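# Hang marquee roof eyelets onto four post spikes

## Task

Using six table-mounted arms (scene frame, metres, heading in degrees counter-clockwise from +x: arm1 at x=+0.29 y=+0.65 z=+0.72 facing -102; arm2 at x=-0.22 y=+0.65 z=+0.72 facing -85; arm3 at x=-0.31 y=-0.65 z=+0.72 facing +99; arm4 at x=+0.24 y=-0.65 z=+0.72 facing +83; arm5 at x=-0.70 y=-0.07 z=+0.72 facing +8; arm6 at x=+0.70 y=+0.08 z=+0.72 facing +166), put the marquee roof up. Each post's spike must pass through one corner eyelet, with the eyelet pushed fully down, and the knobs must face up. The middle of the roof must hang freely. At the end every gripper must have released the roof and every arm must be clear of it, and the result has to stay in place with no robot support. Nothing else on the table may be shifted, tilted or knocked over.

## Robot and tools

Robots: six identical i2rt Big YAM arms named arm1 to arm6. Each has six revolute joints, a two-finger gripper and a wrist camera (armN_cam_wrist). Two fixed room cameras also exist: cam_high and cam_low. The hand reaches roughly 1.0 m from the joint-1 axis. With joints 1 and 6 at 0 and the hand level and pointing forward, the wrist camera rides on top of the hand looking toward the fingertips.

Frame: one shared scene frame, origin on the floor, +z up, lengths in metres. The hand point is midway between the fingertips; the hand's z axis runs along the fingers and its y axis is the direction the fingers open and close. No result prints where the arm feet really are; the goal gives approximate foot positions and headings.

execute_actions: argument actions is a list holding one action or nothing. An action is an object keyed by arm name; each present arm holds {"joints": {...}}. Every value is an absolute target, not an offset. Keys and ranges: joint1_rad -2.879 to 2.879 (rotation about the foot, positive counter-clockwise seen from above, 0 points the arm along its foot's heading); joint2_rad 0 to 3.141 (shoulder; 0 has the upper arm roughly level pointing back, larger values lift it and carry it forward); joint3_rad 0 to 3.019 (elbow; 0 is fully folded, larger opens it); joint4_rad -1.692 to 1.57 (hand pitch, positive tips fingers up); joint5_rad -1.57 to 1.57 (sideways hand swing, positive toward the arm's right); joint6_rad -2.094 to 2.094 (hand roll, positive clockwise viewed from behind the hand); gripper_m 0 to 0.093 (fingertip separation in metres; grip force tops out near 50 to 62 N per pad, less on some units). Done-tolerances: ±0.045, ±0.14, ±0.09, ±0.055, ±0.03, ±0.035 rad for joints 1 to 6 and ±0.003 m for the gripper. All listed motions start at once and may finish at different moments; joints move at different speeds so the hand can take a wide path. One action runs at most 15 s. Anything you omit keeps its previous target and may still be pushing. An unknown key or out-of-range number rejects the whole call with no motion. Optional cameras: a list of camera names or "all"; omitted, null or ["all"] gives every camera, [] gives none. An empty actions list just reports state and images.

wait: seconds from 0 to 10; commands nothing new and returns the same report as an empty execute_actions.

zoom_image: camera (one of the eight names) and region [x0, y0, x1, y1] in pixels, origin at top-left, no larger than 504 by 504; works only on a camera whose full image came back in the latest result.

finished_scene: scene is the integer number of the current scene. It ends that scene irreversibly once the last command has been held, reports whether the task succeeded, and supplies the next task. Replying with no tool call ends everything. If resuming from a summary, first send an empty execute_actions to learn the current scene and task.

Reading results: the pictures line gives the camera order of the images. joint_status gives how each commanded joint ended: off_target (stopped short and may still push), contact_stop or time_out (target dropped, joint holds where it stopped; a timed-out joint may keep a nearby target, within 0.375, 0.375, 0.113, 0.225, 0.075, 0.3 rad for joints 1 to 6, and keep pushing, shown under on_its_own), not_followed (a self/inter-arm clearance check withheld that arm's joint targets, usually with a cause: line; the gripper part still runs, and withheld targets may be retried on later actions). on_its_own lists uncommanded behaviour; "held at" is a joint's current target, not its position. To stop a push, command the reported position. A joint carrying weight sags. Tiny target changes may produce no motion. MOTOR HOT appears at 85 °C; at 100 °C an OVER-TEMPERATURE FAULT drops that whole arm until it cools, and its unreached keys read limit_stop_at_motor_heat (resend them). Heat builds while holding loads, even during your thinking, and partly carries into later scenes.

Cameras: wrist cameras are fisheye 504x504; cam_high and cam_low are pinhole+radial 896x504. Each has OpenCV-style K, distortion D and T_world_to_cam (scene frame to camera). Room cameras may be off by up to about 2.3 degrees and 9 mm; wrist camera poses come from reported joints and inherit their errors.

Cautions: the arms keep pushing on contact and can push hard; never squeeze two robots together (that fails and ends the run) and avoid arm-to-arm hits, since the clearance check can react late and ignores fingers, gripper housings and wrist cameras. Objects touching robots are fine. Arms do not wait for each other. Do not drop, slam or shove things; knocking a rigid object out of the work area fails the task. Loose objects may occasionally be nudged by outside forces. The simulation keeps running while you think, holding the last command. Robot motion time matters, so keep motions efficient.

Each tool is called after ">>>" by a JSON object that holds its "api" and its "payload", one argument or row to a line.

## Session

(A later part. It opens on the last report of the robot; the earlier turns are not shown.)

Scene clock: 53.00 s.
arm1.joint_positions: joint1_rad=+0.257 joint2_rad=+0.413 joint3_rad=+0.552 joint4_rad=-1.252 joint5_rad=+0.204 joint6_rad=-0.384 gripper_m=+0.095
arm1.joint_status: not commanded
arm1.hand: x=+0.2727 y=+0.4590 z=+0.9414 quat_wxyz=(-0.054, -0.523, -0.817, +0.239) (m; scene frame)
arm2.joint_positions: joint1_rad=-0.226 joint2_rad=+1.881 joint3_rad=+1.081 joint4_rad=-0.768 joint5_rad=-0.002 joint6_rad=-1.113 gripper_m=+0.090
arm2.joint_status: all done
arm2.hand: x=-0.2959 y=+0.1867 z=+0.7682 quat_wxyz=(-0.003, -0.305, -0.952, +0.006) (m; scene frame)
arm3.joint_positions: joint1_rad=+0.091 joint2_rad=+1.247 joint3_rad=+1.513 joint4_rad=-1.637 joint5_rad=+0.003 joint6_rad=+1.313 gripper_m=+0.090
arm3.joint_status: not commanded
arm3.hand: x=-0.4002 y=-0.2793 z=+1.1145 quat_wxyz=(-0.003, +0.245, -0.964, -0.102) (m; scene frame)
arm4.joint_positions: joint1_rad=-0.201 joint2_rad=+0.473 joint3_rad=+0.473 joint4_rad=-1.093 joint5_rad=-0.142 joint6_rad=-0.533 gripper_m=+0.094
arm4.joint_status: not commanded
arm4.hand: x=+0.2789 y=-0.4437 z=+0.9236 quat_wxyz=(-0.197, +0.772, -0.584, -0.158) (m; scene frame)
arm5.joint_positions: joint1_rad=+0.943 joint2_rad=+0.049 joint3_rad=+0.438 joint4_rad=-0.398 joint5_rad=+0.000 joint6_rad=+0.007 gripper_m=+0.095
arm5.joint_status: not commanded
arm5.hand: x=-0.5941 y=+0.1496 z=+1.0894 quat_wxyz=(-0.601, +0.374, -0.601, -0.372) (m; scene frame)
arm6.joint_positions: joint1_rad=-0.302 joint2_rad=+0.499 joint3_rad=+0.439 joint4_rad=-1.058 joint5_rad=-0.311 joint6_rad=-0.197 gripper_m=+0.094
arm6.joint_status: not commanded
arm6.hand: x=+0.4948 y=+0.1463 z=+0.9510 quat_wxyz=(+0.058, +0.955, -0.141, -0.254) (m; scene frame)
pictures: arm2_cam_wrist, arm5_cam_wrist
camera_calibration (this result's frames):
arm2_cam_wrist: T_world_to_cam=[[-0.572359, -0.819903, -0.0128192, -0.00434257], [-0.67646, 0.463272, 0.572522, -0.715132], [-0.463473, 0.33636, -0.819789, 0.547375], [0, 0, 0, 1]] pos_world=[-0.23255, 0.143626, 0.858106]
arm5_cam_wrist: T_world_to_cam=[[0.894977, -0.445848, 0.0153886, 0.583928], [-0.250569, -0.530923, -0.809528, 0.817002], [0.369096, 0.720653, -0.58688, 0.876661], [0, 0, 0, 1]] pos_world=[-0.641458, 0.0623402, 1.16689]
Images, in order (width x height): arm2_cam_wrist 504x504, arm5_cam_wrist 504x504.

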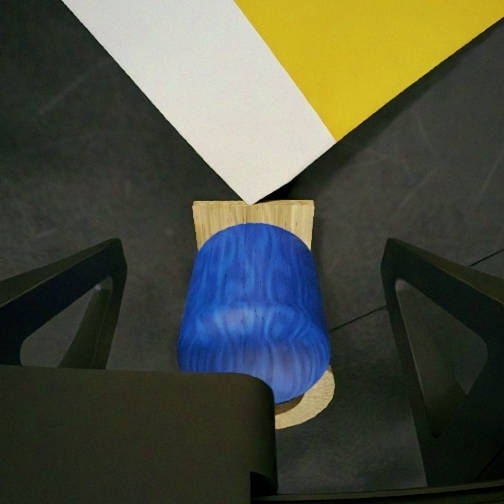

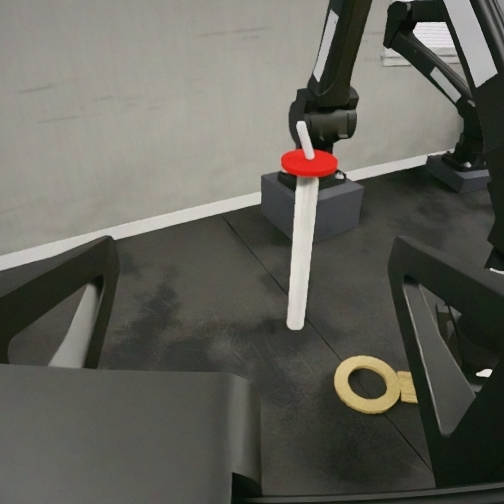

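>>> {"api": "execute_actions", "payload": {
  "actions": [
    {"arm2":{"joints":{"joint1_rad":-0.265,"joint2_rad":1.87,"joint3_rad":1.05,"joint4_rad":-0.74,"joint6_rad":-1.14}}}
  ],
  "cameras": ["arm2_cam_wrist"]
}}

>>> {"api": "execute_actions", "payload": {
  "actions": [
    {"arm2":{"joints":{"gripper_m":0.04}}}
  ],
  "cameras": []
}}

>>> {"api": "execute_actions", "payload": {
  "actions": [
    {"arm2":{"joints":{"joint2_rad":1.3,"joint3_rad":1.4,"joint4_rad":-1.65}}}
  ],
  "cameras": []
}}

>>> {"api": "execute_actions", "payload": {
  "actions": [
    {"arm2":{"joints":{"joint1_rad":-0.46,"joint2_rad":1.2,"joint3_rad":1.37,"joint6_rad":-1.42}}}
  ],
  "cameras": []
}}

>>> {"api": "execute_actions", "payload": {
  "actions": [
    {"arm2":{"joints":{"joint3_rad":1.13,"joint4_rad":-1.42}}}
  ],
  "cameras": ["arm2_cam_wrist","arm5_cam_wrist"]
}}

Scene clock: 54.23 s.
arm1.joint_positions: joint1_rad=+0.257 joint2_rad=+0.413 joint3_rad=+0.552 joint4_rad=-1.252 joint5_rad=+0.204 joint6_rad=-0.384 gripper_m=+0.095
arm1.joint_status: not commanded
arm1.hand: x=+0.2727 y=+0.4590 z=+0.9414 quat_wxyz=(-0.054, -0.523, -0.817, +0.239) (m; scene frame)
arm2.joint_positions: joint1_rad=-0.261 joint2_rad=+1.880 joint3_rad=+1.047 joint4_rad=-0.755 joint5_rad=-0.001 joint6_rad=-1.125 gripper_m=+0.090
arm2.joint_status: all done
arm2.hand: x=-0.3091 y=+0.2040 z=+0.7594 quat_wxyz=(-0.001, -0.316, -0.949, -0.005) (m; scene frame)
arm3.joint_positions: joint1_rad=+0.091 joint2_rad=+1.247 joint3_rad=+1.513 joint4_rad=-1.637 joint5_rad=+0.003 joint6_rad=+1.313 gripper_m=+0.090
arm3.joint_status: not commanded
arm3.hand: x=-0.4002 y=-0.2793 z=+1.1145 quat_wxyz=(-0.003, +0.245, -0.964, -0.102) (m; scene frame)
arm4.joint_positions: joint1_rad=-0.201 joint2_rad=+0.473 joint3_rad=+0.473 joint4_rad=-1.093 joint5_rad=-0.142 joint6_rad=-0.533 gripper_m=+0.094
arm4.joint_status: not commanded
arm4.hand: x=+0.2789 y=-0.4437 z=+0.9236 quat_wxyz=(-0.197, +0.772, -0.584, -0.158) (m; scene frame)
arm5.joint_positions: joint1_rad=+0.943 joint2_rad=+0.049 joint3_rad=+0.438 joint4_rad=-0.398 joint5_rad=+0.000 joint6_rad=+0.007 gripper_m=+0.095
arm5.joint_status: not commanded
arm5.hand: x=-0.5941 y=+0.1496 z=+1.0894 quat_wxyz=(-0.601, +0.374, -0.601, -0.372) (m; scene frame)
arm6.joint_positions: joint1_rad=-0.302 joint2_rad=+0.499 joint3_rad=+0.439 joint4_rad=-1.058 joint5_rad=-0.311 joint6_rad=-0.197 gripper_m=+0.094
arm6.joint_status: not commanded
arm6.hand: x=+0.4948 y=+0.1463 z=+0.9510 quat_wxyz=(+0.058, +0.955, -0.141, -0.254) (m; scene frame)
pictures: arm2_cam_wrist
camera_calibration (this result's frames):
arm2_cam_wrist: T_world_to_cam=[[-0.59055, -0.80639, -0.0314099, 0.00785809], [-0.668066, 0.466675, 0.57957, -0.730495], [-0.452702, 0.363249, -0.814317, 0.521967], [0, 0, 0, 1]] pos_world=[-0.247083, 0.157636, 0.848666]
Images, in order (width x height): arm2_cam_wrist 504x504.

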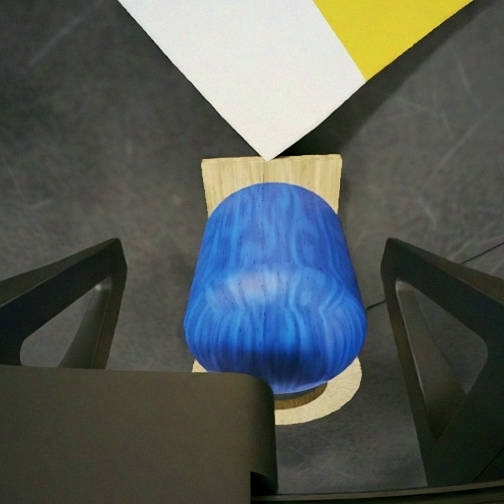

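Scene clock: 54.83 s.
arm1.joint_positions: joint1_rad=+0.257 joint2_rad=+0.413 joint3_rad=+0.552 joint4_rad=-1.252 joint5_rad=+0.204 joint6_rad=-0.384 gripper_m=+0.095
arm1.joint_status: not commanded
arm1.hand: x=+0.2727 y=+0.4590 z=+0.9414 quat_wxyz=(-0.054, -0.523, -0.817, +0.239) (m; scene frame)
arm2.joint_positions: joint1_rad=-0.261 joint2_rad=+1.880 joint3_rad=+1.047 joint4_rad=-0.754 joint5_rad=-0.001 joint6_rad=-1.126 gripper_m=+0.048
arm2.joint_status: gripper_m off_target (ended at +0.048, target +0.040)
arm2.hand: x=-0.3092 y=+0.2038 z=+0.7594 quat_wxyz=(-0.001, -0.315, -0.949, -0.004) (m; scene frame)
arm3.joint_positions: joint1_rad=+0.091 joint2_rad=+1.247 joint3_rad=+1.513 joint4_rad=-1.637 joint5_rad=+0.003 joint6_rad=+1.313 gripper_m=+0.090
arm3.joint_status: not commanded
arm3.hand: x=-0.4002 y=-0.2793 z=+1.1145 quat_wxyz=(-0.003, +0.245, -0.964, -0.102) (m; scene frame)
arm4.joint_positions: joint1_rad=-0.201 joint2_rad=+0.473 joint3_rad=+0.473 joint4_rad=-1.093 joint5_rad=-0.142 joint6_rad=-0.533 gripper_m=+0.094
arm4.joint_status: not commanded
arm4.hand: x=+0.2789 y=-0.4437 z=+0.9236 quat_wxyz=(-0.197, +0.772, -0.584, -0.158) (m; scene frame)
arm5.joint_positions: joint1_rad=+0.943 joint2_rad=+0.049 joint3_rad=+0.438 joint4_rad=-0.398 joint5_rad=+0.000 joint6_rad=+0.007 gripper_m=+0.095
arm5.joint_status: not commanded
arm5.hand: x=-0.5941 y=+0.1496 z=+1.0894 quat_wxyz=(-0.601, +0.374, -0.601, -0.372) (m; scene frame)
arm6.joint_positions: joint1_rad=-0.302 joint2_rad=+0.499 joint3_rad=+0.439 joint4_rad=-1.058 joint5_rad=-0.311 joint6_rad=-0.197 gripper_m=+0.094
arm6.joint_status: not commanded
arm6.hand: x=+0.4948 y=+0.1463 z=+0.9510 quat_wxyz=(+0.058, +0.955, -0.141, -0.254) (m; scene frame)
pictures: none
No camera images: the call's "cameras" was empty. Leave "cameras" out to get every camera's image.

Scene clock: 56.37 s.
arm1.joint_positions: joint1_rad=+0.257 joint2_rad=+0.413 joint3_rad=+0.552 joint4_rad=-1.252 joint5_rad=+0.204 joint6_rad=-0.384 gripper_m=+0.095
arm1.joint_status: not commanded
arm1.hand: x=+0.2727 y=+0.4590 z=+0.9414 quat_wxyz=(-0.054, -0.523, -0.817, +0.239) (m; scene frame)
arm2.joint_positions: joint1_rad=-0.261 joint2_rad=+1.316 joint3_rad=+1.386 joint4_rad=-1.629 joint5_rad=-0.001 joint6_rad=-1.127 gripper_m=+0.048
arm2.joint_status: all done
arm2.hand: x=-0.2940 y=+0.2837 z=+1.1118 quat_wxyz=(-0.003, -0.315, -0.949, +0.010) (m; scene frame)
arm3.joint_positions: joint1_rad=+0.091 joint2_rad=+1.247 joint3_rad=+1.513 joint4_rad=-1.637 joint5_rad=+0.003 joint6_rad=+1.313 gripper_m=+0.090
arm3.joint_status: not commanded
arm3.hand: x=-0.4002 y=-0.2793 z=+1.1145 quat_wxyz=(-0.003, +0.245, -0.964, -0.102) (m; scene frame)
arm4.joint_positions: joint1_rad=-0.201 joint2_rad=+0.473 joint3_rad=+0.473 joint4_rad=-1.093 joint5_rad=-0.142 joint6_rad=-0.533 gripper_m=+0.094
arm4.joint_status: not commanded
arm4.hand: x=+0.2789 y=-0.4437 z=+0.9236 quat_wxyz=(-0.197, +0.772, -0.584, -0.158) (m; scene frame)
arm5.joint_positions: joint1_rad=+0.943 joint2_rad=+0.049 joint3_rad=+0.438 joint4_rad=-0.398 joint5_rad=+0.000 joint6_rad=+0.007 gripper_m=+0.095
arm5.joint_status: not commanded
arm5.hand: x=-0.5941 y=+0.1496 z=+1.0894 quat_wxyz=(-0.601, +0.374, -0.601, -0.372) (m; scene frame)
arm6.joint_positions: joint1_rad=-0.302 joint2_rad=+0.499 joint3_rad=+0.439 joint4_rad=-1.058 joint5_rad=-0.311 joint6_rad=-0.197 gripper_m=+0.094
arm6.joint_status: not commanded
arm6.hand: x=+0.4948 y=+0.1463 z=+0.9510 quat_wxyz=(+0.058, +0.955, -0.141, -0.254) (m; scene frame)
pictures: none
No camera images: the call's "cameras" was empty. Leave "cameras" out to get every camera's image.

Scene clock: 57.60 s.
arm1.joint_positions: joint1_rad=+0.257 joint2_rad=+0.413 joint3_rad=+0.552 joint4_rad=-1.252 joint5_rad=+0.204 joint6_rad=-0.384 gripper_m=+0.095
arm1.joint_status: not commanded
arm1.hand: x=+0.2727 y=+0.4590 z=+0.9414 quat_wxyz=(-0.054, -0.523, -0.817, +0.239) (m; scene frame)
arm2.joint_positions: joint1_rad=-0.454 joint2_rad=+1.208 joint3_rad=+1.355 joint4_rad=-1.629 joint5_rad=-0.011 joint6_rad=-1.389 gripper_m=+0.048
arm2.joint_status: all done
arm2.hand: x=-0.3521 y=+0.3278 z=+1.1361 quat_wxyz=(-0.002, -0.281, -0.958, +0.049) (m; scene frame)
arm3.joint_positions: joint1_rad=+0.091 joint2_rad=+1.247 joint3_rad=+1.513 joint4_rad=-1.637 joint5_rad=+0.003 joint6_rad=+1.313 gripper_m=+0.090
arm3.joint_status: not commanded
arm3.hand: x=-0.4002 y=-0.2793 z=+1.1145 quat_wxyz=(-0.003, +0.245, -0.964, -0.102) (m; scene frame)
arm4.joint_positions: joint1_rad=-0.201 joint2_rad=+0.473 joint3_rad=+0.473 joint4_rad=-1.093 joint5_rad=-0.142 joint6_rad=-0.533 gripper_m=+0.094
arm4.joint_status: not commanded
arm4.hand: x=+0.2789 y=-0.4437 z=+0.9236 quat_wxyz=(-0.197, +0.772, -0.584, -0.158) (m; scene frame)
arm5.joint_positions: joint1_rad=+0.943 joint2_rad=+0.049 joint3_rad=+0.438 joint4_rad=-0.398 joint5_rad=+0.000 joint6_rad=+0.007 gripper_m=+0.095
arm5.joint_status: not commanded
arm5.hand: x=-0.5941 y=+0.1496 z=+1.0894 quat_wxyz=(-0.601, +0.374, -0.601, -0.372) (m; scene frame)
arm6.joint_positions: joint1_rad=-0.302 joint2_rad=+0.499 joint3_rad=+0.439 joint4_rad=-1.058 joint5_rad=-0.311 joint6_rad=-0.197 gripper_m=+0.094
arm6.joint_status: not commanded
arm6.hand: x=+0.4948 y=+0.1463 z=+0.9510 quat_wxyz=(+0.058, +0.955, -0.141, -0.254) (m; scene frame)
pictures: none
No camera images: the call's "cameras" was empty. Leave "cameras" out to get every camera's image.

Scene clock: 58.60 s.
arm1.joint_positions: joint1_rad=+0.257 joint2_rad=+0.413 joint3_rad=+0.552 joint4_rad=-1.252 joint5_rad=+0.204 joint6_rad=-0.384 gripper_m=+0.095
arm1.joint_status: not commanded
arm1.hand: x=+0.2727 y=+0.4590 z=+0.9414 quat_wxyz=(-0.054, -0.523, -0.817, +0.239) (m; scene frame)
arm2.joint_positions: joint1_rad=-0.454 joint2_rad=+1.205 joint3_rad=+1.134 joint4_rad=-1.437 joint5_rad=-0.008 joint6_rad=-1.392 gripper_m=+0.048
arm2.joint_status: all done
arm2.hand: x=-0.3509 y=+0.3314 z=+1.0524 quat_wxyz=(-0.002, -0.280, -0.959, +0.036) (m; scene frame)
arm3.joint_positions: joint1_rad=+0.091 joint2_rad=+1.247 joint3_rad=+1.513 joint4_rad=-1.637 joint5_rad=+0.003 joint6_rad=+1.313 gripper_m=+0.090
arm3.joint_status: not commanded
arm3.hand: x=-0.4002 y=-0.2793 z=+1.1145 quat_wxyz=(-0.003, +0.245, -0.964, -0.102) (m; scene frame)
arm4.joint_positions: joint1_rad=-0.201 joint2_rad=+0.473 joint3_rad=+0.473 joint4_rad=-1.093 joint5_rad=-0.142 joint6_rad=-0.533 gripper_m=+0.094
arm4.joint_status: not commanded
arm4.hand: x=+0.2789 y=-0.4437 z=+0.9236 quat_wxyz=(-0.197, +0.772, -0.584, -0.158) (m; scene frame)
arm5.joint_positions: joint1_rad=+0.943 joint2_rad=+0.049 joint3_rad=+0.438 joint4_rad=-0.398 joint5_rad=+0.000 joint6_rad=+0.007 gripper_m=+0.095
arm5.joint_status: not commanded
arm5.hand: x=-0.5941 y=+0.1496 z=+1.0894 quat_wxyz=(-0.601, +0.374, -0.601, -0.372) (m; scene frame)
arm6.joint_positions: joint1_rad=-0.302 joint2_rad=+0.499 joint3_rad=+0.439 joint4_rad=-1.058 joint5_rad=-0.311 joint6_rad=-0.197 gripper_m=+0.094
arm6.joint_status: not commanded
arm6.hand: x=+0.4948 y=+0.1463 z=+0.9510 quat_wxyz=(+0.058, +0.955, -0.141, -0.254) (m; scene frame)
pictures: arm2_cam_wrist, arm5_cam_wrist
camera_calibration (this result's frames):
arm2_cam_wrist: T_world_to_cam=[[-0.529748, -0.846915, 0.0458562, 0.0486584], [-0.688586, 0.46102, 0.55974, -0.972156], [-0.495193, 0.264945, -0.827398, 0.726795], [0, 0, 0, 1]] pos_world=[-0.283733, 0.296832, 1.14327]
arm5_cam_wrist: T_world_to_cam=[[0.894977, -0.445848, 0.0153886, 0.583928], [-0.250569, -0.530923, -0.809528, 0.817002], [0.369096, 0.720653, -0.58688, 0.876661], [0, 0, 0, 1]] pos_world=[-0.641458, 0.0623402, 1.16689]
Images, in order (width x height): arm2_cam_wrist 504x504, arm5_cam_wrist 504x504.

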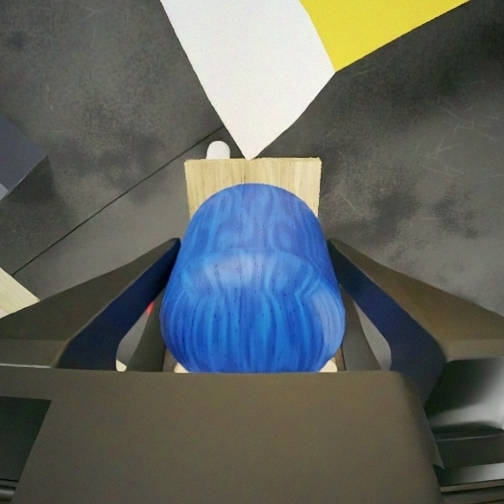

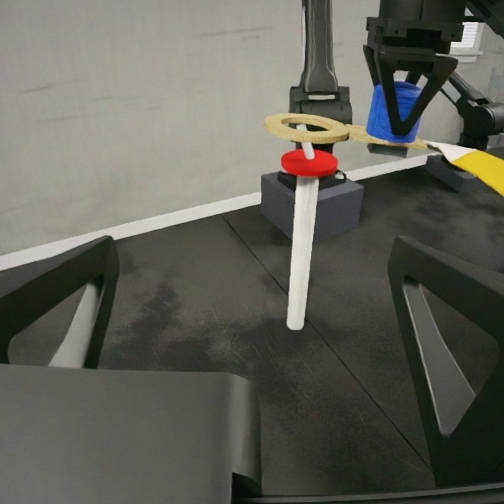

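Lower a little (to ~1.03).

>>> {"api": "execute_actions", "payload": {
  "actions": [
    {"arm2":{"joints":{"joint3_rad":1.04,"joint4_rad":-1.37}}}
  ],
  "cameras": ["arm5_cam_wrist"]
}}

Scene clock: 59.43 s.
arm1.joint_positions: joint1_rad=+0.257 joint2_rad=+0.413 joint3_rad=+0.552 joint4_rad=-1.252 joint5_rad=+0.204 joint6_rad=-0.384 gripper_m=+0.095
arm1.joint_status: not commanded
arm1.hand: x=+0.2727 y=+0.4590 z=+0.9414 quat_wxyz=(-0.054, -0.523, -0.817, +0.239) (m; scene frame)
arm2.joint_positions: joint1_rad=-0.452 joint2_rad=+1.196 joint3_rad=+1.066 joint4_rad=-1.367 joint5_rad=-0.009 joint6_rad=-1.397 gripper_m=+0.048
arm2.joint_status: all done
arm2.hand: x=-0.3490 y=+0.3337 z=+1.0292 quat_wxyz=(-0.002, -0.277, -0.960, +0.041) (m; scene frame)
arm3.joint_positions: joint1_rad=+0.091 joint2_rad=+1.247 joint3_rad=+1.513 joint4_rad=-1.637 joint5_rad=+0.003 joint6_rad=+1.313 gripper_m=+0.090
arm3.joint_status: not commanded
arm3.hand: x=-0.4002 y=-0.2793 z=+1.1145 quat_wxyz=(-0.003, +0.245, -0.964, -0.102) (m; scene frame)
arm4.joint_positions: joint1_rad=-0.201 joint2_rad=+0.473 joint3_rad=+0.473 joint4_rad=-1.093 joint5_rad=-0.142 joint6_rad=-0.533 gripper_m=+0.094
arm4.joint_status: not commanded
arm4.hand: x=+0.2789 y=-0.4437 z=+0.9236 quat_wxyz=(-0.197, +0.772, -0.584, -0.158) (m; scene frame)
arm5.joint_positions: joint1_rad=+0.943 joint2_rad=+0.049 joint3_rad=+0.438 joint4_rad=-0.398 joint5_rad=+0.000 joint6_rad=+0.007 gripper_m=+0.095
arm5.joint_status: not commanded
arm5.hand: x=-0.5941 y=+0.1496 z=+1.0894 quat_wxyz=(-0.601, +0.374, -0.601, -0.372) (m; scene frame)
arm6.joint_positions: joint1_rad=-0.302 joint2_rad=+0.499 joint3_rad=+0.439 joint4_rad=-1.058 joint5_rad=-0.311 joint6_rad=-0.197 gripper_m=+0.094
arm6.joint_status: not commanded
arm6.hand: x=+0.4948 y=+0.1463 z=+0.9510 quat_wxyz=(+0.058, +0.955, -0.141, -0.254) (m; scene frame)
pictures: arm5_cam_wrist
camera_calibration (this result's frames):
arm5_cam_wrist: T_world_to_cam=[[0.894977, -0.445848, 0.0153886, 0.583928], [-0.250569, -0.530923, -0.809528, 0.817002], [0.369096, 0.720653, -0.58688, 0.876661], [0, 0, 0, 1]] pos_world=[-0.641458, 0.0623402, 1.16689]
Images, in order (width x height): arm5_cam_wrist 504x504.

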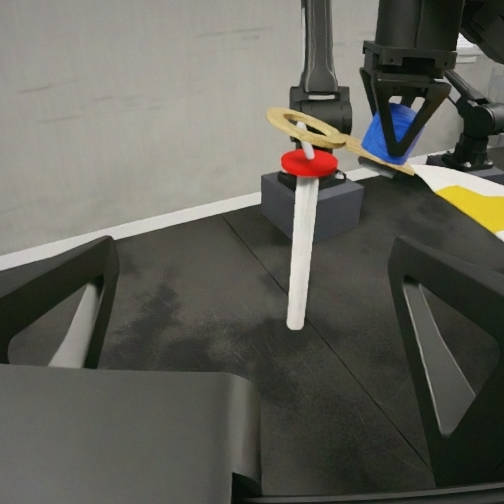

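>>> {"api": "execute_actions", "payload": {
  "actions": [
    {"arm2":{"joints":{"joint1_rad":-0.41,"joint6_rad":-1.36}}}
  ],
  "cameras": ["arm5_cam_wrist","cam_low"]
}}

Scene clock: 60.53 s.
arm1.joint_positions: joint1_rad=+0.257 joint2_rad=+0.413 joint3_rad=+0.552 joint4_rad=-1.252 joint5_rad=+0.204 joint6_rad=-0.384 gripper_m=+0.095
arm1.joint_status: not commanded
arm1.hand: x=+0.2727 y=+0.4590 z=+0.9414 quat_wxyz=(-0.054, -0.523, -0.817, +0.239) (m; scene frame)
arm2.joint_positions: joint1_rad=-0.405 joint2_rad=+1.196 joint3_rad=+1.057 joint4_rad=-1.367 joint5_rad=-0.005 joint6_rad=-1.367 gripper_m=+0.048
arm2.joint_status: all done
arm2.hand: x=-0.3337 y=+0.3307 z=+1.0256 quat_wxyz=(-0.002, -0.269, -0.962, +0.036) (m; scene frame)
arm3.joint_positions: joint1_rad=+0.091 joint2_rad=+1.247 joint3_rad=+1.513 joint4_rad=-1.637 joint5_rad=+0.003 joint6_rad=+1.313 gripper_m=+0.090
arm3.joint_status: not commanded
arm3.hand: x=-0.4002 y=-0.2793 z=+1.1145 quat_wxyz=(-0.003, +0.245, -0.964, -0.102) (m; scene frame)
arm4.joint_positions: joint1_rad=-0.201 joint2_rad=+0.473 joint3_rad=+0.473 joint4_rad=-1.093 joint5_rad=-0.142 joint6_rad=-0.533 gripper_m=+0.094
arm4.joint_status: not commanded
arm4.hand: x=+0.2789 y=-0.4437 z=+0.9236 quat_wxyz=(-0.197, +0.772, -0.584, -0.158) (m; scene frame)
arm5.joint_positions: joint1_rad=+0.943 joint2_rad=+0.049 joint3_rad=+0.438 joint4_rad=-0.398 joint5_rad=+0.000 joint6_rad=+0.007 gripper_m=+0.095
arm5.joint_status: not commanded
arm5.hand: x=-0.5941 y=+0.1496 z=+1.0894 quat_wxyz=(-0.601, +0.374, -0.601, -0.372) (m; scene frame)
arm6.joint_positions: joint1_rad=-0.302 joint2_rad=+0.499 joint3_rad=+0.439 joint4_rad=-1.058 joint5_rad=-0.311 joint6_rad=-0.197 gripper_m=+0.094
arm6.joint_status: not commanded
arm6.hand: x=+0.4948 y=+0.1463 z=+0.9510 quat_wxyz=(+0.058, +0.955, -0.141, -0.254) (m; scene frame)
pictures: arm5_cam_wrist, cam_low
camera_calibration (this result's frames):
arm5_cam_wrist: T_world_to_cam=[[0.894977, -0.445848, 0.0153886, 0.583928], [-0.250569, -0.530923, -0.809528, 0.817002], [0.369096, 0.720653, -0.58688, 0.876661], [0, 0, 0, 1]] pos_world=[-0.641458, 0.0623402, 1.16689]
Images, in order (width x height): arm5_cam_wrist 504x504, cam_low 896x504.

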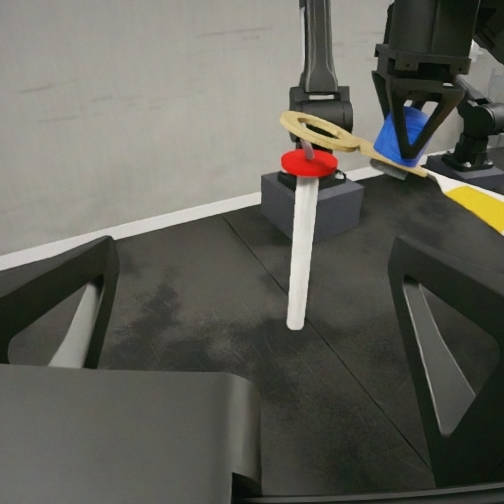

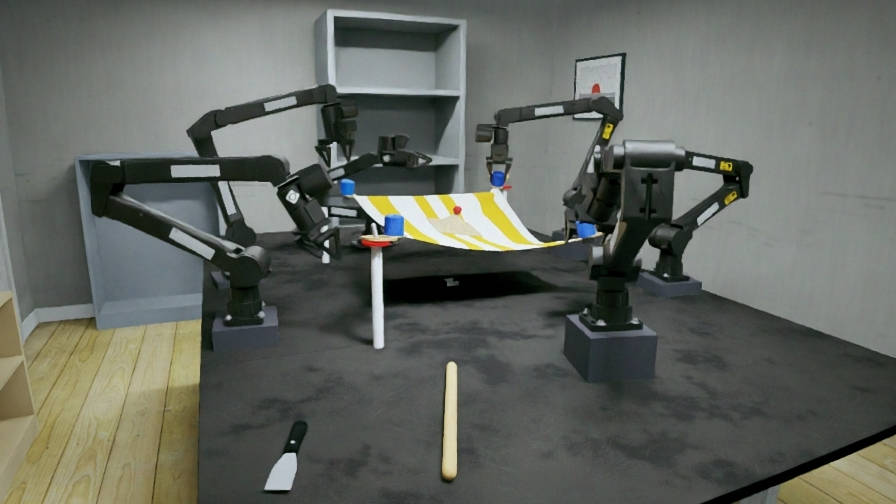

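>>> {"api": "execute_actions", "payload": {
  "actions": [
    {"arm2":{"joints":{"joint1_rad":-0.45,"joint2_rad":1.25,"joint3_rad":1.24,"joint4_rad":-1.7,"joint5_rad":0.0,"joint6_rad":-1.4}}}
  ],
  "cameras": ["arm5_cam_wrist","arm2_cam_wrist"]
}}

Scene clock: 61.77 s.
arm1.joint_positions: joint1_rad=+0.257 joint2_rad=+0.413 joint3_rad=+0.552 joint4_rad=-1.252 joint5_rad=+0.204 joint6_rad=-0.384 gripper_m=+0.095
arm1.joint_status: not commanded
arm1.hand: x=+0.2727 y=+0.4590 z=+0.9414 quat_wxyz=(-0.054, -0.523, -0.817, +0.239) (m; scene frame)
arm2.joint_positions: joint1_rad=-0.431 joint2_rad=+1.258 joint3_rad=+1.204 joint4_rad=-1.629 joint5_rad=-0.015 joint6_rad=-1.367 gripper_m=+0.048
arm2.joint_status: joint4_rad off_target (ended at -1.629, target -1.700); the others done
joint sent to its limit — the command would take arm2.joint4_rad past its lower limit, so that joint was sent only as far as its limit.
arm2.hand: x=-0.3342 y=+0.3492 z=+1.0631 quat_wxyz=(-0.013, -0.281, -0.958, -0.051) (m; scene frame)
arm3.joint_positions: joint1_rad=+0.091 joint2_rad=+1.247 joint3_rad=+1.513 joint4_rad=-1.637 joint5_rad=+0.003 joint6_rad=+1.313 gripper_m=+0.090
arm3.joint_status: not commanded
arm3.hand: x=-0.4002 y=-0.2793 z=+1.1145 quat_wxyz=(-0.003, +0.245, -0.964, -0.102) (m; scene frame)
arm4.joint_positions: joint1_rad=-0.201 joint2_rad=+0.473 joint3_rad=+0.473 joint4_rad=-1.093 joint5_rad=-0.142 joint6_rad=-0.533 gripper_m=+0.094
arm4.joint_status: not commanded
arm4.hand: x=+0.2789 y=-0.4437 z=+0.9236 quat_wxyz=(-0.197, +0.772, -0.584, -0.158) (m; scene frame)
arm5.joint_positions: joint1_rad=+0.943 joint2_rad=+0.049 joint3_rad=+0.438 joint4_rad=-0.398 joint5_rad=+0.000 joint6_rad=+0.007 gripper_m=+0.095
arm5.joint_status: not commanded
arm5.hand: x=-0.5941 y=+0.1496 z=+1.0894 quat_wxyz=(-0.601, +0.374, -0.601, -0.372) (m; scene frame)
arm6.joint_positions: joint1_rad=-0.302 joint2_rad=+0.499 joint3_rad=+0.439 joint4_rad=-1.058 joint5_rad=-0.311 joint6_rad=-0.197 gripper_m=+0.094
arm6.joint_status: not commanded
arm6.hand: x=+0.4948 y=+0.1463 z=+0.9510 quat_wxyz=(+0.058, +0.955, -0.141, -0.254) (m; scene frame)
pictures: arm2_cam_wrist, arm5_cam_wrist
camera_calibration (this result's frames):
arm2_cam_wrist: T_world_to_cam=[[-0.527473, -0.839907, -0.127782, 0.254945], [-0.728585, 0.369851, 0.576519, -0.974194], [-0.436962, 0.397199, -0.80703, 0.690793], [0, 0, 0, 1]] pos_world=[-0.273456, 0.300055, 1.15171]
arm5_cam_wrist: T_world_to_cam=[[0.894977, -0.445848, 0.0153886, 0.583928], [-0.250569, -0.530923, -0.809528, 0.817002], [0.369096, 0.720653, -0.58688, 0.876661], [0, 0, 0, 1]] pos_world=[-0.641458, 0.0623402, 1.16689]
Images, in order (width x height): arm2_cam_wrist 504x504, arm5_cam_wrist 504x504.

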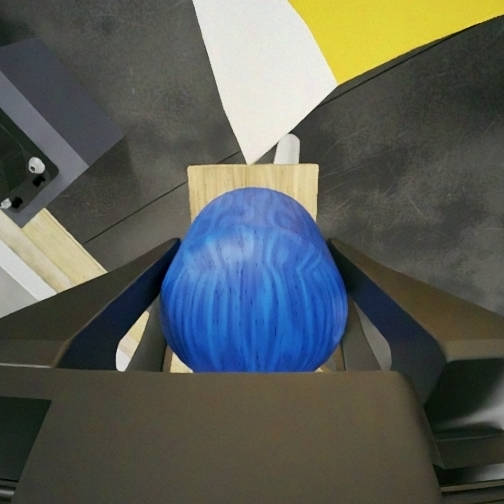

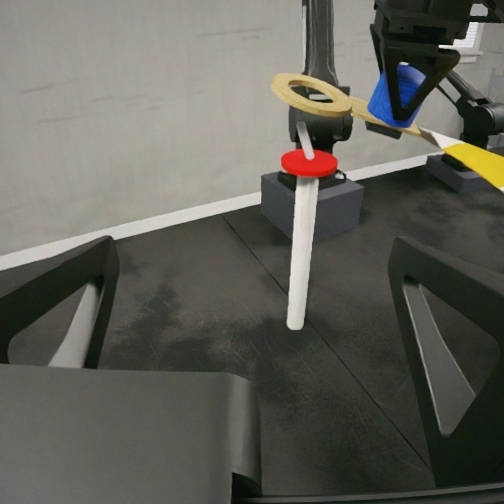

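>>> {"api": "execute_actions", "payload": {
  "actions": [
    {"arm2":{"joints":{"joint1_rad":-0.47,"joint2_rad":1.15,"joint3_rad":1.17,"joint4_rad":-1.52,"joint6_rad":-1.42}}}
  ],
  "cameras": ["arm5_cam_wrist","arm2_cam_wrist"]
}}

Scene clock: 63.73 s.
arm1.joint_positions: joint1_rad=+0.257 joint2_rad=+0.413 joint3_rad=+0.552 joint4_rad=-1.252 joint5_rad=+0.204 joint6_rad=-0.384 gripper_m=+0.095
arm1.joint_status: not commanded
arm1.hand: x=+0.2727 y=+0.4590 z=+0.9414 quat_wxyz=(-0.054, -0.523, -0.817, +0.239) (m; scene frame)
arm2.joint_positions: joint1_rad=-0.449 joint2_rad=+1.157 joint3_rad=+1.169 joint4_rad=-1.515 joint5_rad=-0.016 joint6_rad=-1.385 gripper_m=+0.048
arm2.joint_status: all done
arm2.hand: x=-0.3420 y=+0.3453 z=+1.0799 quat_wxyz=(-0.006, -0.281, -0.959, +0.038) (m; scene frame)
arm3.joint_positions: joint1_rad=+0.091 joint2_rad=+1.247 joint3_rad=+1.513 joint4_rad=-1.637 joint5_rad=+0.003 joint6_rad=+1.313 gripper_m=+0.090
arm3.joint_status: not commanded
arm3.hand: x=-0.4002 y=-0.2793 z=+1.1145 quat_wxyz=(-0.003, +0.245, -0.964, -0.102) (m; scene frame)
arm4.joint_positions: joint1_rad=-0.201 joint2_rad=+0.473 joint3_rad=+0.473 joint4_rad=-1.093 joint5_rad=-0.142 joint6_rad=-0.533 gripper_m=+0.094
arm4.joint_status: not commanded
arm4.hand: x=+0.2789 y=-0.4437 z=+0.9236 quat_wxyz=(-0.197, +0.772, -0.584, -0.158) (m; scene frame)
arm5.joint_positions: joint1_rad=+0.943 joint2_rad=+0.049 joint3_rad=+0.438 joint4_rad=-0.398 joint5_rad=+0.000 joint6_rad=+0.007 gripper_m=+0.095
arm5.joint_status: not commanded
arm5.hand: x=-0.5941 y=+0.1496 z=+1.0894 quat_wxyz=(-0.601, +0.374, -0.601, -0.372) (m; scene frame)
arm6.joint_positions: joint1_rad=-0.302 joint2_rad=+0.499 joint3_rad=+0.439 joint4_rad=-1.058 joint5_rad=-0.311 joint6_rad=-0.197 gripper_m=+0.094
arm6.joint_status: not commanded
arm6.hand: x=+0.4948 y=+0.1463 z=+0.9510 quat_wxyz=(+0.058, +0.955, -0.141, -0.254) (m; scene frame)
pictures: arm2_cam_wrist, arm5_cam_wrist
camera_calibration (this result's frames):
arm2_cam_wrist: T_world_to_cam=[[-0.531168, -0.845901, 0.048078, 0.0605594], [-0.691541, 0.465627, 0.552235, -0.9823], [-0.489522, 0.260081, -0.832301, 0.759127], [0, 0, 0, 1]] pos_world=[-0.275523, 0.311178, 1.17137]
arm5_cam_wrist: T_world_to_cam=[[0.894977, -0.445848, 0.0153886, 0.583928], [-0.250569, -0.530923, -0.809528, 0.817002], [0.369096, 0.720653, -0.58688, 0.876661], [0, 0, 0, 1]] pos_world=[-0.641458, 0.0623402, 1.16689]
Images, in order (width x height): arm2_cam_wrist 504x504, arm5_cam_wrist 504x504.

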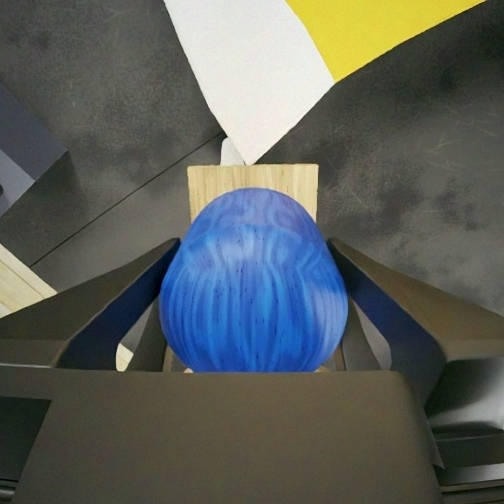

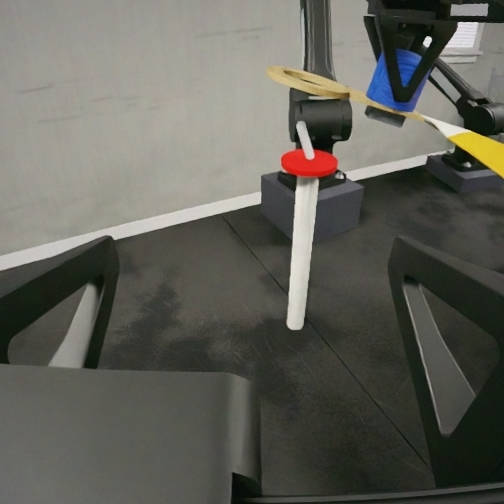

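Lower.

>>> {"api": "execute_actions", "payload": {
  "actions": [
    {"arm2":{"joints":{"joint3_rad":1.03,"joint4_rad":-1.42}}}
  ],
  "cameras": ["arm5_cam_wrist"]
}}

Scene clock: 64.73 s.
arm1.joint_positions: joint1_rad=+0.257 joint2_rad=+0.413 joint3_rad=+0.552 joint4_rad=-1.252 joint5_rad=+0.204 joint6_rad=-0.384 gripper_m=+0.095
arm1.joint_status: not commanded
arm1.hand: x=+0.2727 y=+0.4590 z=+0.9414 quat_wxyz=(-0.054, -0.523, -0.817, +0.239) (m; scene frame)
arm2.joint_positions: joint1_rad=-0.449 joint2_rad=+1.157 joint3_rad=+1.025 joint4_rad=-1.409 joint5_rad=-0.016 joint6_rad=-1.386 gripper_m=+0.048
arm2.joint_status: all done
arm2.hand: x=-0.3373 y=+0.3564 z=+1.0247 quat_wxyz=(-0.008, -0.281, -0.959, +0.019) (m; scene frame)
arm3.joint_positions: joint1_rad=+0.091 joint2_rad=+1.247 joint3_rad=+1.513 joint4_rad=-1.637 joint5_rad=+0.003 joint6_rad=+1.313 gripper_m=+0.090
arm3.joint_status: not commanded
arm3.hand: x=-0.4002 y=-0.2793 z=+1.1145 quat_wxyz=(-0.003, +0.245, -0.964, -0.102) (m; scene frame)
arm4.joint_positions: joint1_rad=-0.201 joint2_rad=+0.473 joint3_rad=+0.473 joint4_rad=-1.093 joint5_rad=-0.142 joint6_rad=-0.533 gripper_m=+0.094
arm4.joint_status: not commanded
arm4.hand: x=+0.2789 y=-0.4437 z=+0.9236 quat_wxyz=(-0.197, +0.772, -0.584, -0.158) (m; scene frame)
arm5.joint_positions: joint1_rad=+0.943 joint2_rad=+0.049 joint3_rad=+0.438 joint4_rad=-0.398 joint5_rad=+0.000 joint6_rad=+0.007 gripper_m=+0.095
arm5.joint_status: not commanded
arm5.hand: x=-0.5941 y=+0.1496 z=+1.0894 quat_wxyz=(-0.601, +0.374, -0.601, -0.372) (m; scene frame)
arm6.joint_positions: joint1_rad=-0.302 joint2_rad=+0.499 joint3_rad=+0.439 joint4_rad=-1.058 joint5_rad=-0.311 joint6_rad=-0.197 gripper_m=+0.094
arm6.joint_status: not commanded
arm6.hand: x=+0.4948 y=+0.1463 z=+0.9510 quat_wxyz=(+0.058, +0.955, -0.141, -0.254) (m; scene frame)
pictures: arm5_cam_wrist
camera_calibration (this result's frames):
arm5_cam_wrist: T_world_to_cam=[[0.894977, -0.445848, 0.0153886, 0.583928], [-0.250569, -0.530923, -0.809528, 0.817002], [0.369096, 0.720653, -0.58688, 0.876661], [0, 0, 0, 1]] pos_world=[-0.641458, 0.0623402, 1.16689]
Images, in order (width x height): arm5_cam_wrist 504x504.

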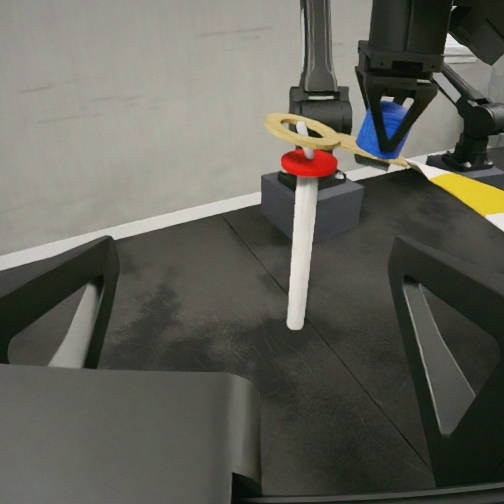

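Spike is through. Lower more.

>>> {"api": "execute_actions", "payload": {
  "actions": [
    {"arm2":{"joints":{"joint2_rad":1.19,"joint3_rad":0.96,"joint4_rad":-1.33}}}
  ],
  "cameras": ["arm5_cam_wrist"]
}}

Scene clock: 65.60 s.
arm1.joint_positions: joint1_rad=+0.257 joint2_rad=+0.413 joint3_rad=+0.552 joint4_rad=-1.252 joint5_rad=+0.204 joint6_rad=-0.384 gripper_m=+0.095
arm1.joint_status: not commanded
arm1.hand: x=+0.2727 y=+0.4590 z=+0.9414 quat_wxyz=(-0.054, -0.523, -0.817, +0.239) (m; scene frame)
arm2.joint_positions: joint1_rad=-0.449 joint2_rad=+1.176 joint3_rad=+0.976 joint4_rad=-1.333 joint5_rad=-0.015 joint6_rad=-1.386 gripper_m=+0.048
arm2.joint_status: all done
arm2.hand: x=-0.3392 y=+0.3519 z=+1.0006 quat_wxyz=(-0.007, -0.281, -0.959, +0.023) (m; scene frame)
arm3.joint_positions: joint1_rad=+0.091 joint2_rad=+1.247 joint3_rad=+1.513 joint4_rad=-1.637 joint5_rad=+0.003 joint6_rad=+1.313 gripper_m=+0.090
arm3.joint_status: not commanded
arm3.hand: x=-0.4002 y=-0.2793 z=+1.1145 quat_wxyz=(-0.003, +0.245, -0.964, -0.102) (m; scene frame)
arm4.joint_positions: joint1_rad=-0.201 joint2_rad=+0.473 joint3_rad=+0.473 joint4_rad=-1.093 joint5_rad=-0.142 joint6_rad=-0.533 gripper_m=+0.094
arm4.joint_status: not commanded
arm4.hand: x=+0.2789 y=-0.4437 z=+0.9236 quat_wxyz=(-0.197, +0.772, -0.584, -0.158) (m; scene frame)
arm5.joint_positions: joint1_rad=+0.943 joint2_rad=+0.049 joint3_rad=+0.438 joint4_rad=-0.398 joint5_rad=+0.000 joint6_rad=+0.007 gripper_m=+0.095
arm5.joint_status: not commanded
arm5.hand: x=-0.5941 y=+0.1496 z=+1.0894 quat_wxyz=(-0.601, +0.374, -0.601, -0.372) (m; scene frame)
arm6.joint_positions: joint1_rad=-0.302 joint2_rad=+0.499 joint3_rad=+0.439 joint4_rad=-1.058 joint5_rad=-0.311 joint6_rad=-0.197 gripper_m=+0.094
arm6.joint_status: not commanded
arm6.hand: x=+0.4948 y=+0.1463 z=+0.9510 quat_wxyz=(+0.058, +0.955, -0.141, -0.254) (m; scene frame)
pictures: arm5_cam_wrist
camera_calibration (this result's frames):
arm5_cam_wrist: T_world_to_cam=[[0.894977, -0.445848, 0.0153886, 0.583928], [-0.250569, -0.530923, -0.809528, 0.817002], [0.369096, 0.720653, -0.58688, 0.876661], [0, 0, 0, 1]] pos_world=[-0.641458, 0.0623402, 1.16689]
Images, in order (width x height): arm5_cam_wrist 504x504.

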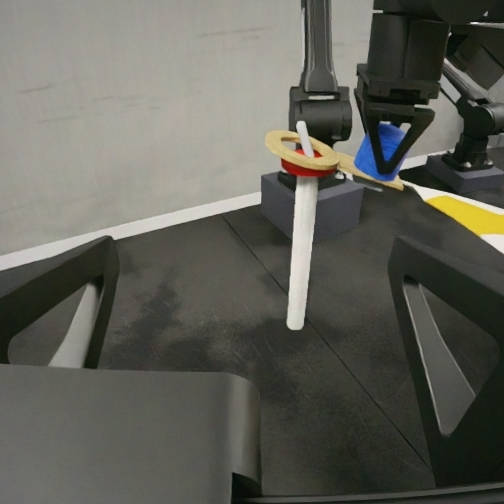

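Well down. Release and lift.

>>> {"api": "execute_actions", "payload": {
  "actions": [
    {"arm2":{"joints":{"gripper_m":0.09}}}
  ],
  "cameras": []
}}

>>> {"api": "execute_actions", "payload": {
  "actions": [
    {"arm2":{"joints":{"joint3_rad":1.37,"joint4_rad":-1.65}}}
  ],
  "cameras": ["arm5_cam_wrist","cam_high","cam_low"]
}}

Scene clock: 66.43 s.
arm1.joint_positions: joint1_rad=+0.257 joint2_rad=+0.413 joint3_rad=+0.552 joint4_rad=-1.252 joint5_rad=+0.204 joint6_rad=-0.384 gripper_m=+0.095
arm1.joint_status: not commanded
arm1.hand: x=+0.2727 y=+0.4590 z=+0.9414 quat_wxyz=(-0.054, -0.523, -0.817, +0.239) (m; scene frame)
arm2.joint_positions: joint1_rad=-0.461 joint2_rad=+1.179 joint3_rad=+0.959 joint4_rad=-1.332 joint5_rad=-0.001 joint6_rad=-1.405 gripper_m=+0.090
arm2.joint_status: all done
arm2.hand: x=-0.3430 y=+0.3590 z=+0.9933 quat_wxyz=(-0.001, -0.278, -0.961, +0.013) (m; scene frame)
arm3.joint_positions: joint1_rad=+0.091 joint2_rad=+1.247 joint3_rad=+1.513 joint4_rad=-1.637 joint5_rad=+0.003 joint6_rad=+1.313 gripper_m=+0.090
arm3.joint_status: not commanded
arm3.hand: x=-0.4002 y=-0.2793 z=+1.1145 quat_wxyz=(-0.003, +0.245, -0.964, -0.102) (m; scene frame)
arm4.joint_positions: joint1_rad=-0.201 joint2_rad=+0.473 joint3_rad=+0.473 joint4_rad=-1.093 joint5_rad=-0.142 joint6_rad=-0.533 gripper_m=+0.094
arm4.joint_status: not commanded
arm4.hand: x=+0.2789 y=-0.4437 z=+0.9236 quat_wxyz=(-0.197, +0.772, -0.584, -0.158) (m; scene frame)
arm5.joint_positions: joint1_rad=+0.943 joint2_rad=+0.049 joint3_rad=+0.438 joint4_rad=-0.398 joint5_rad=+0.000 joint6_rad=+0.007 gripper_m=+0.095
arm5.joint_status: not commanded
arm5.hand: x=-0.5941 y=+0.1496 z=+1.0894 quat_wxyz=(-0.601, +0.374, -0.601, -0.372) (m; scene frame)
arm6.joint_positions: joint1_rad=-0.302 joint2_rad=+0.499 joint3_rad=+0.439 joint4_rad=-1.058 joint5_rad=-0.311 joint6_rad=-0.197 gripper_m=+0.094
arm6.joint_status: not commanded
arm6.hand: x=+0.4948 y=+0.1463 z=+0.9510 quat_wxyz=(+0.058, +0.955, -0.141, -0.254) (m; scene frame)
pictures: none
No camera images: the call's "cameras" was empty. Leave "cameras" out to get every camera's image.

Scene clock: 67.53 s.
arm1.joint_positions: joint1_rad=+0.257 joint2_rad=+0.413 joint3_rad=+0.552 joint4_rad=-1.252 joint5_rad=+0.204 joint6_rad=-0.384 gripper_m=+0.095
arm1.joint_status: not commanded
arm1.hand: x=+0.2727 y=+0.4590 z=+0.9414 quat_wxyz=(-0.054, -0.523, -0.817, +0.239) (m; scene frame)
arm2.joint_positions: joint1_rad=-0.461 joint2_rad=+1.187 joint3_rad=+1.332 joint4_rad=-1.634 joint5_rad=+0.000 joint6_rad=-1.405 gripper_m=+0.090
arm2.joint_status: all done
arm2.hand: x=-0.3524 y=+0.3382 z=+1.1336 quat_wxyz=(+0.003, -0.277, -0.960, +0.045) (m; scene frame)
arm3.joint_positions: joint1_rad=+0.091 joint2_rad=+1.247 joint3_rad=+1.513 joint4_rad=-1.637 joint5_rad=+0.003 joint6_rad=+1.313 gripper_m=+0.090
arm3.joint_status: not commanded
arm3.hand: x=-0.4002 y=-0.2793 z=+1.1145 quat_wxyz=(-0.003, +0.245, -0.964, -0.102) (m; scene frame)
arm4.joint_positions: joint1_rad=-0.201 joint2_rad=+0.473 joint3_rad=+0.473 joint4_rad=-1.093 joint5_rad=-0.142 joint6_rad=-0.533 gripper_m=+0.094
arm4.joint_status: not commanded
arm4.hand: x=+0.2789 y=-0.4437 z=+0.9236 quat_wxyz=(-0.197, +0.772, -0.584, -0.158) (m; scene frame)
arm5.joint_positions: joint1_rad=+0.943 joint2_rad=+0.049 joint3_rad=+0.438 joint4_rad=-0.398 joint5_rad=+0.000 joint6_rad=+0.007 gripper_m=+0.095
arm5.joint_status: not commanded
arm5.hand: x=-0.5941 y=+0.1496 z=+1.0894 quat_wxyz=(-0.601, +0.374, -0.601, -0.372) (m; scene frame)
arm6.joint_positions: joint1_rad=-0.302 joint2_rad=+0.499 joint3_rad=+0.439 joint4_rad=-1.058 joint5_rad=-0.311 joint6_rad=-0.197 gripper_m=+0.094
arm6.joint_status: not commanded
arm6.hand: x=+0.4948 y=+0.1463 z=+0.9510 quat_wxyz=(+0.058, +0.955, -0.141, -0.254) (m; scene frame)
pictures: arm5_cam_wrist, cam_high, cam_low
camera_calibration (this result's frames):
arm5_cam_wrist: T_world_to_cam=[[0.894977, -0.445848, 0.0153886, 0.583928], [-0.250569, -0.530923, -0.809528, 0.817002], [0.369096, 0.720653, -0.58688, 0.876661], [0, 0, 0, 1]] pos_world=[-0.641458, 0.0623402, 1.16689]
Images, in order (width x height): arm5_cam_wrist 504x504, cam_high 896x504, cam_low 896x504.

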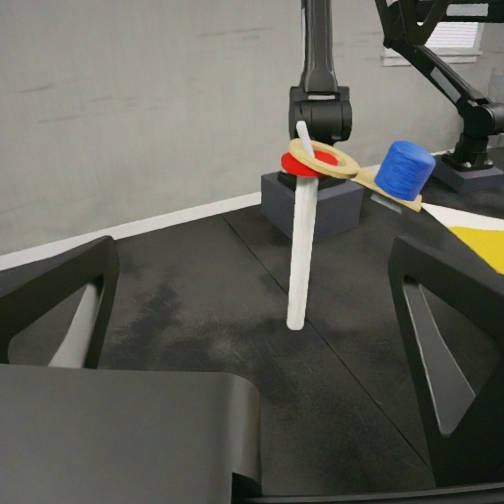

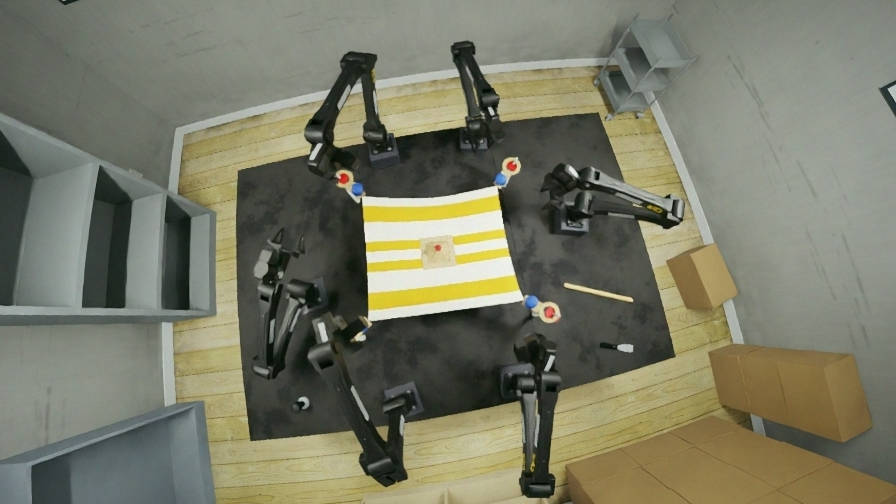

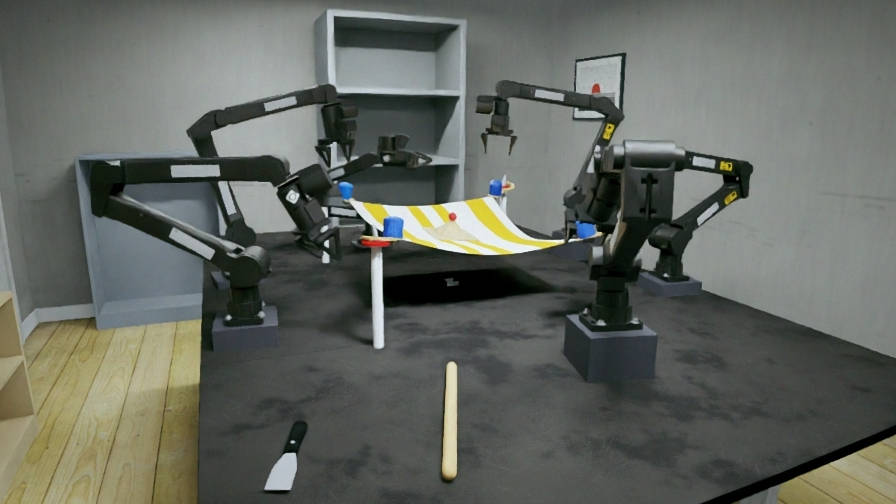

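Seated at spike base.

>>> {"api": "finished_scene", "payload": {
  "scene": 2
}}

The scene is finished: the task was done.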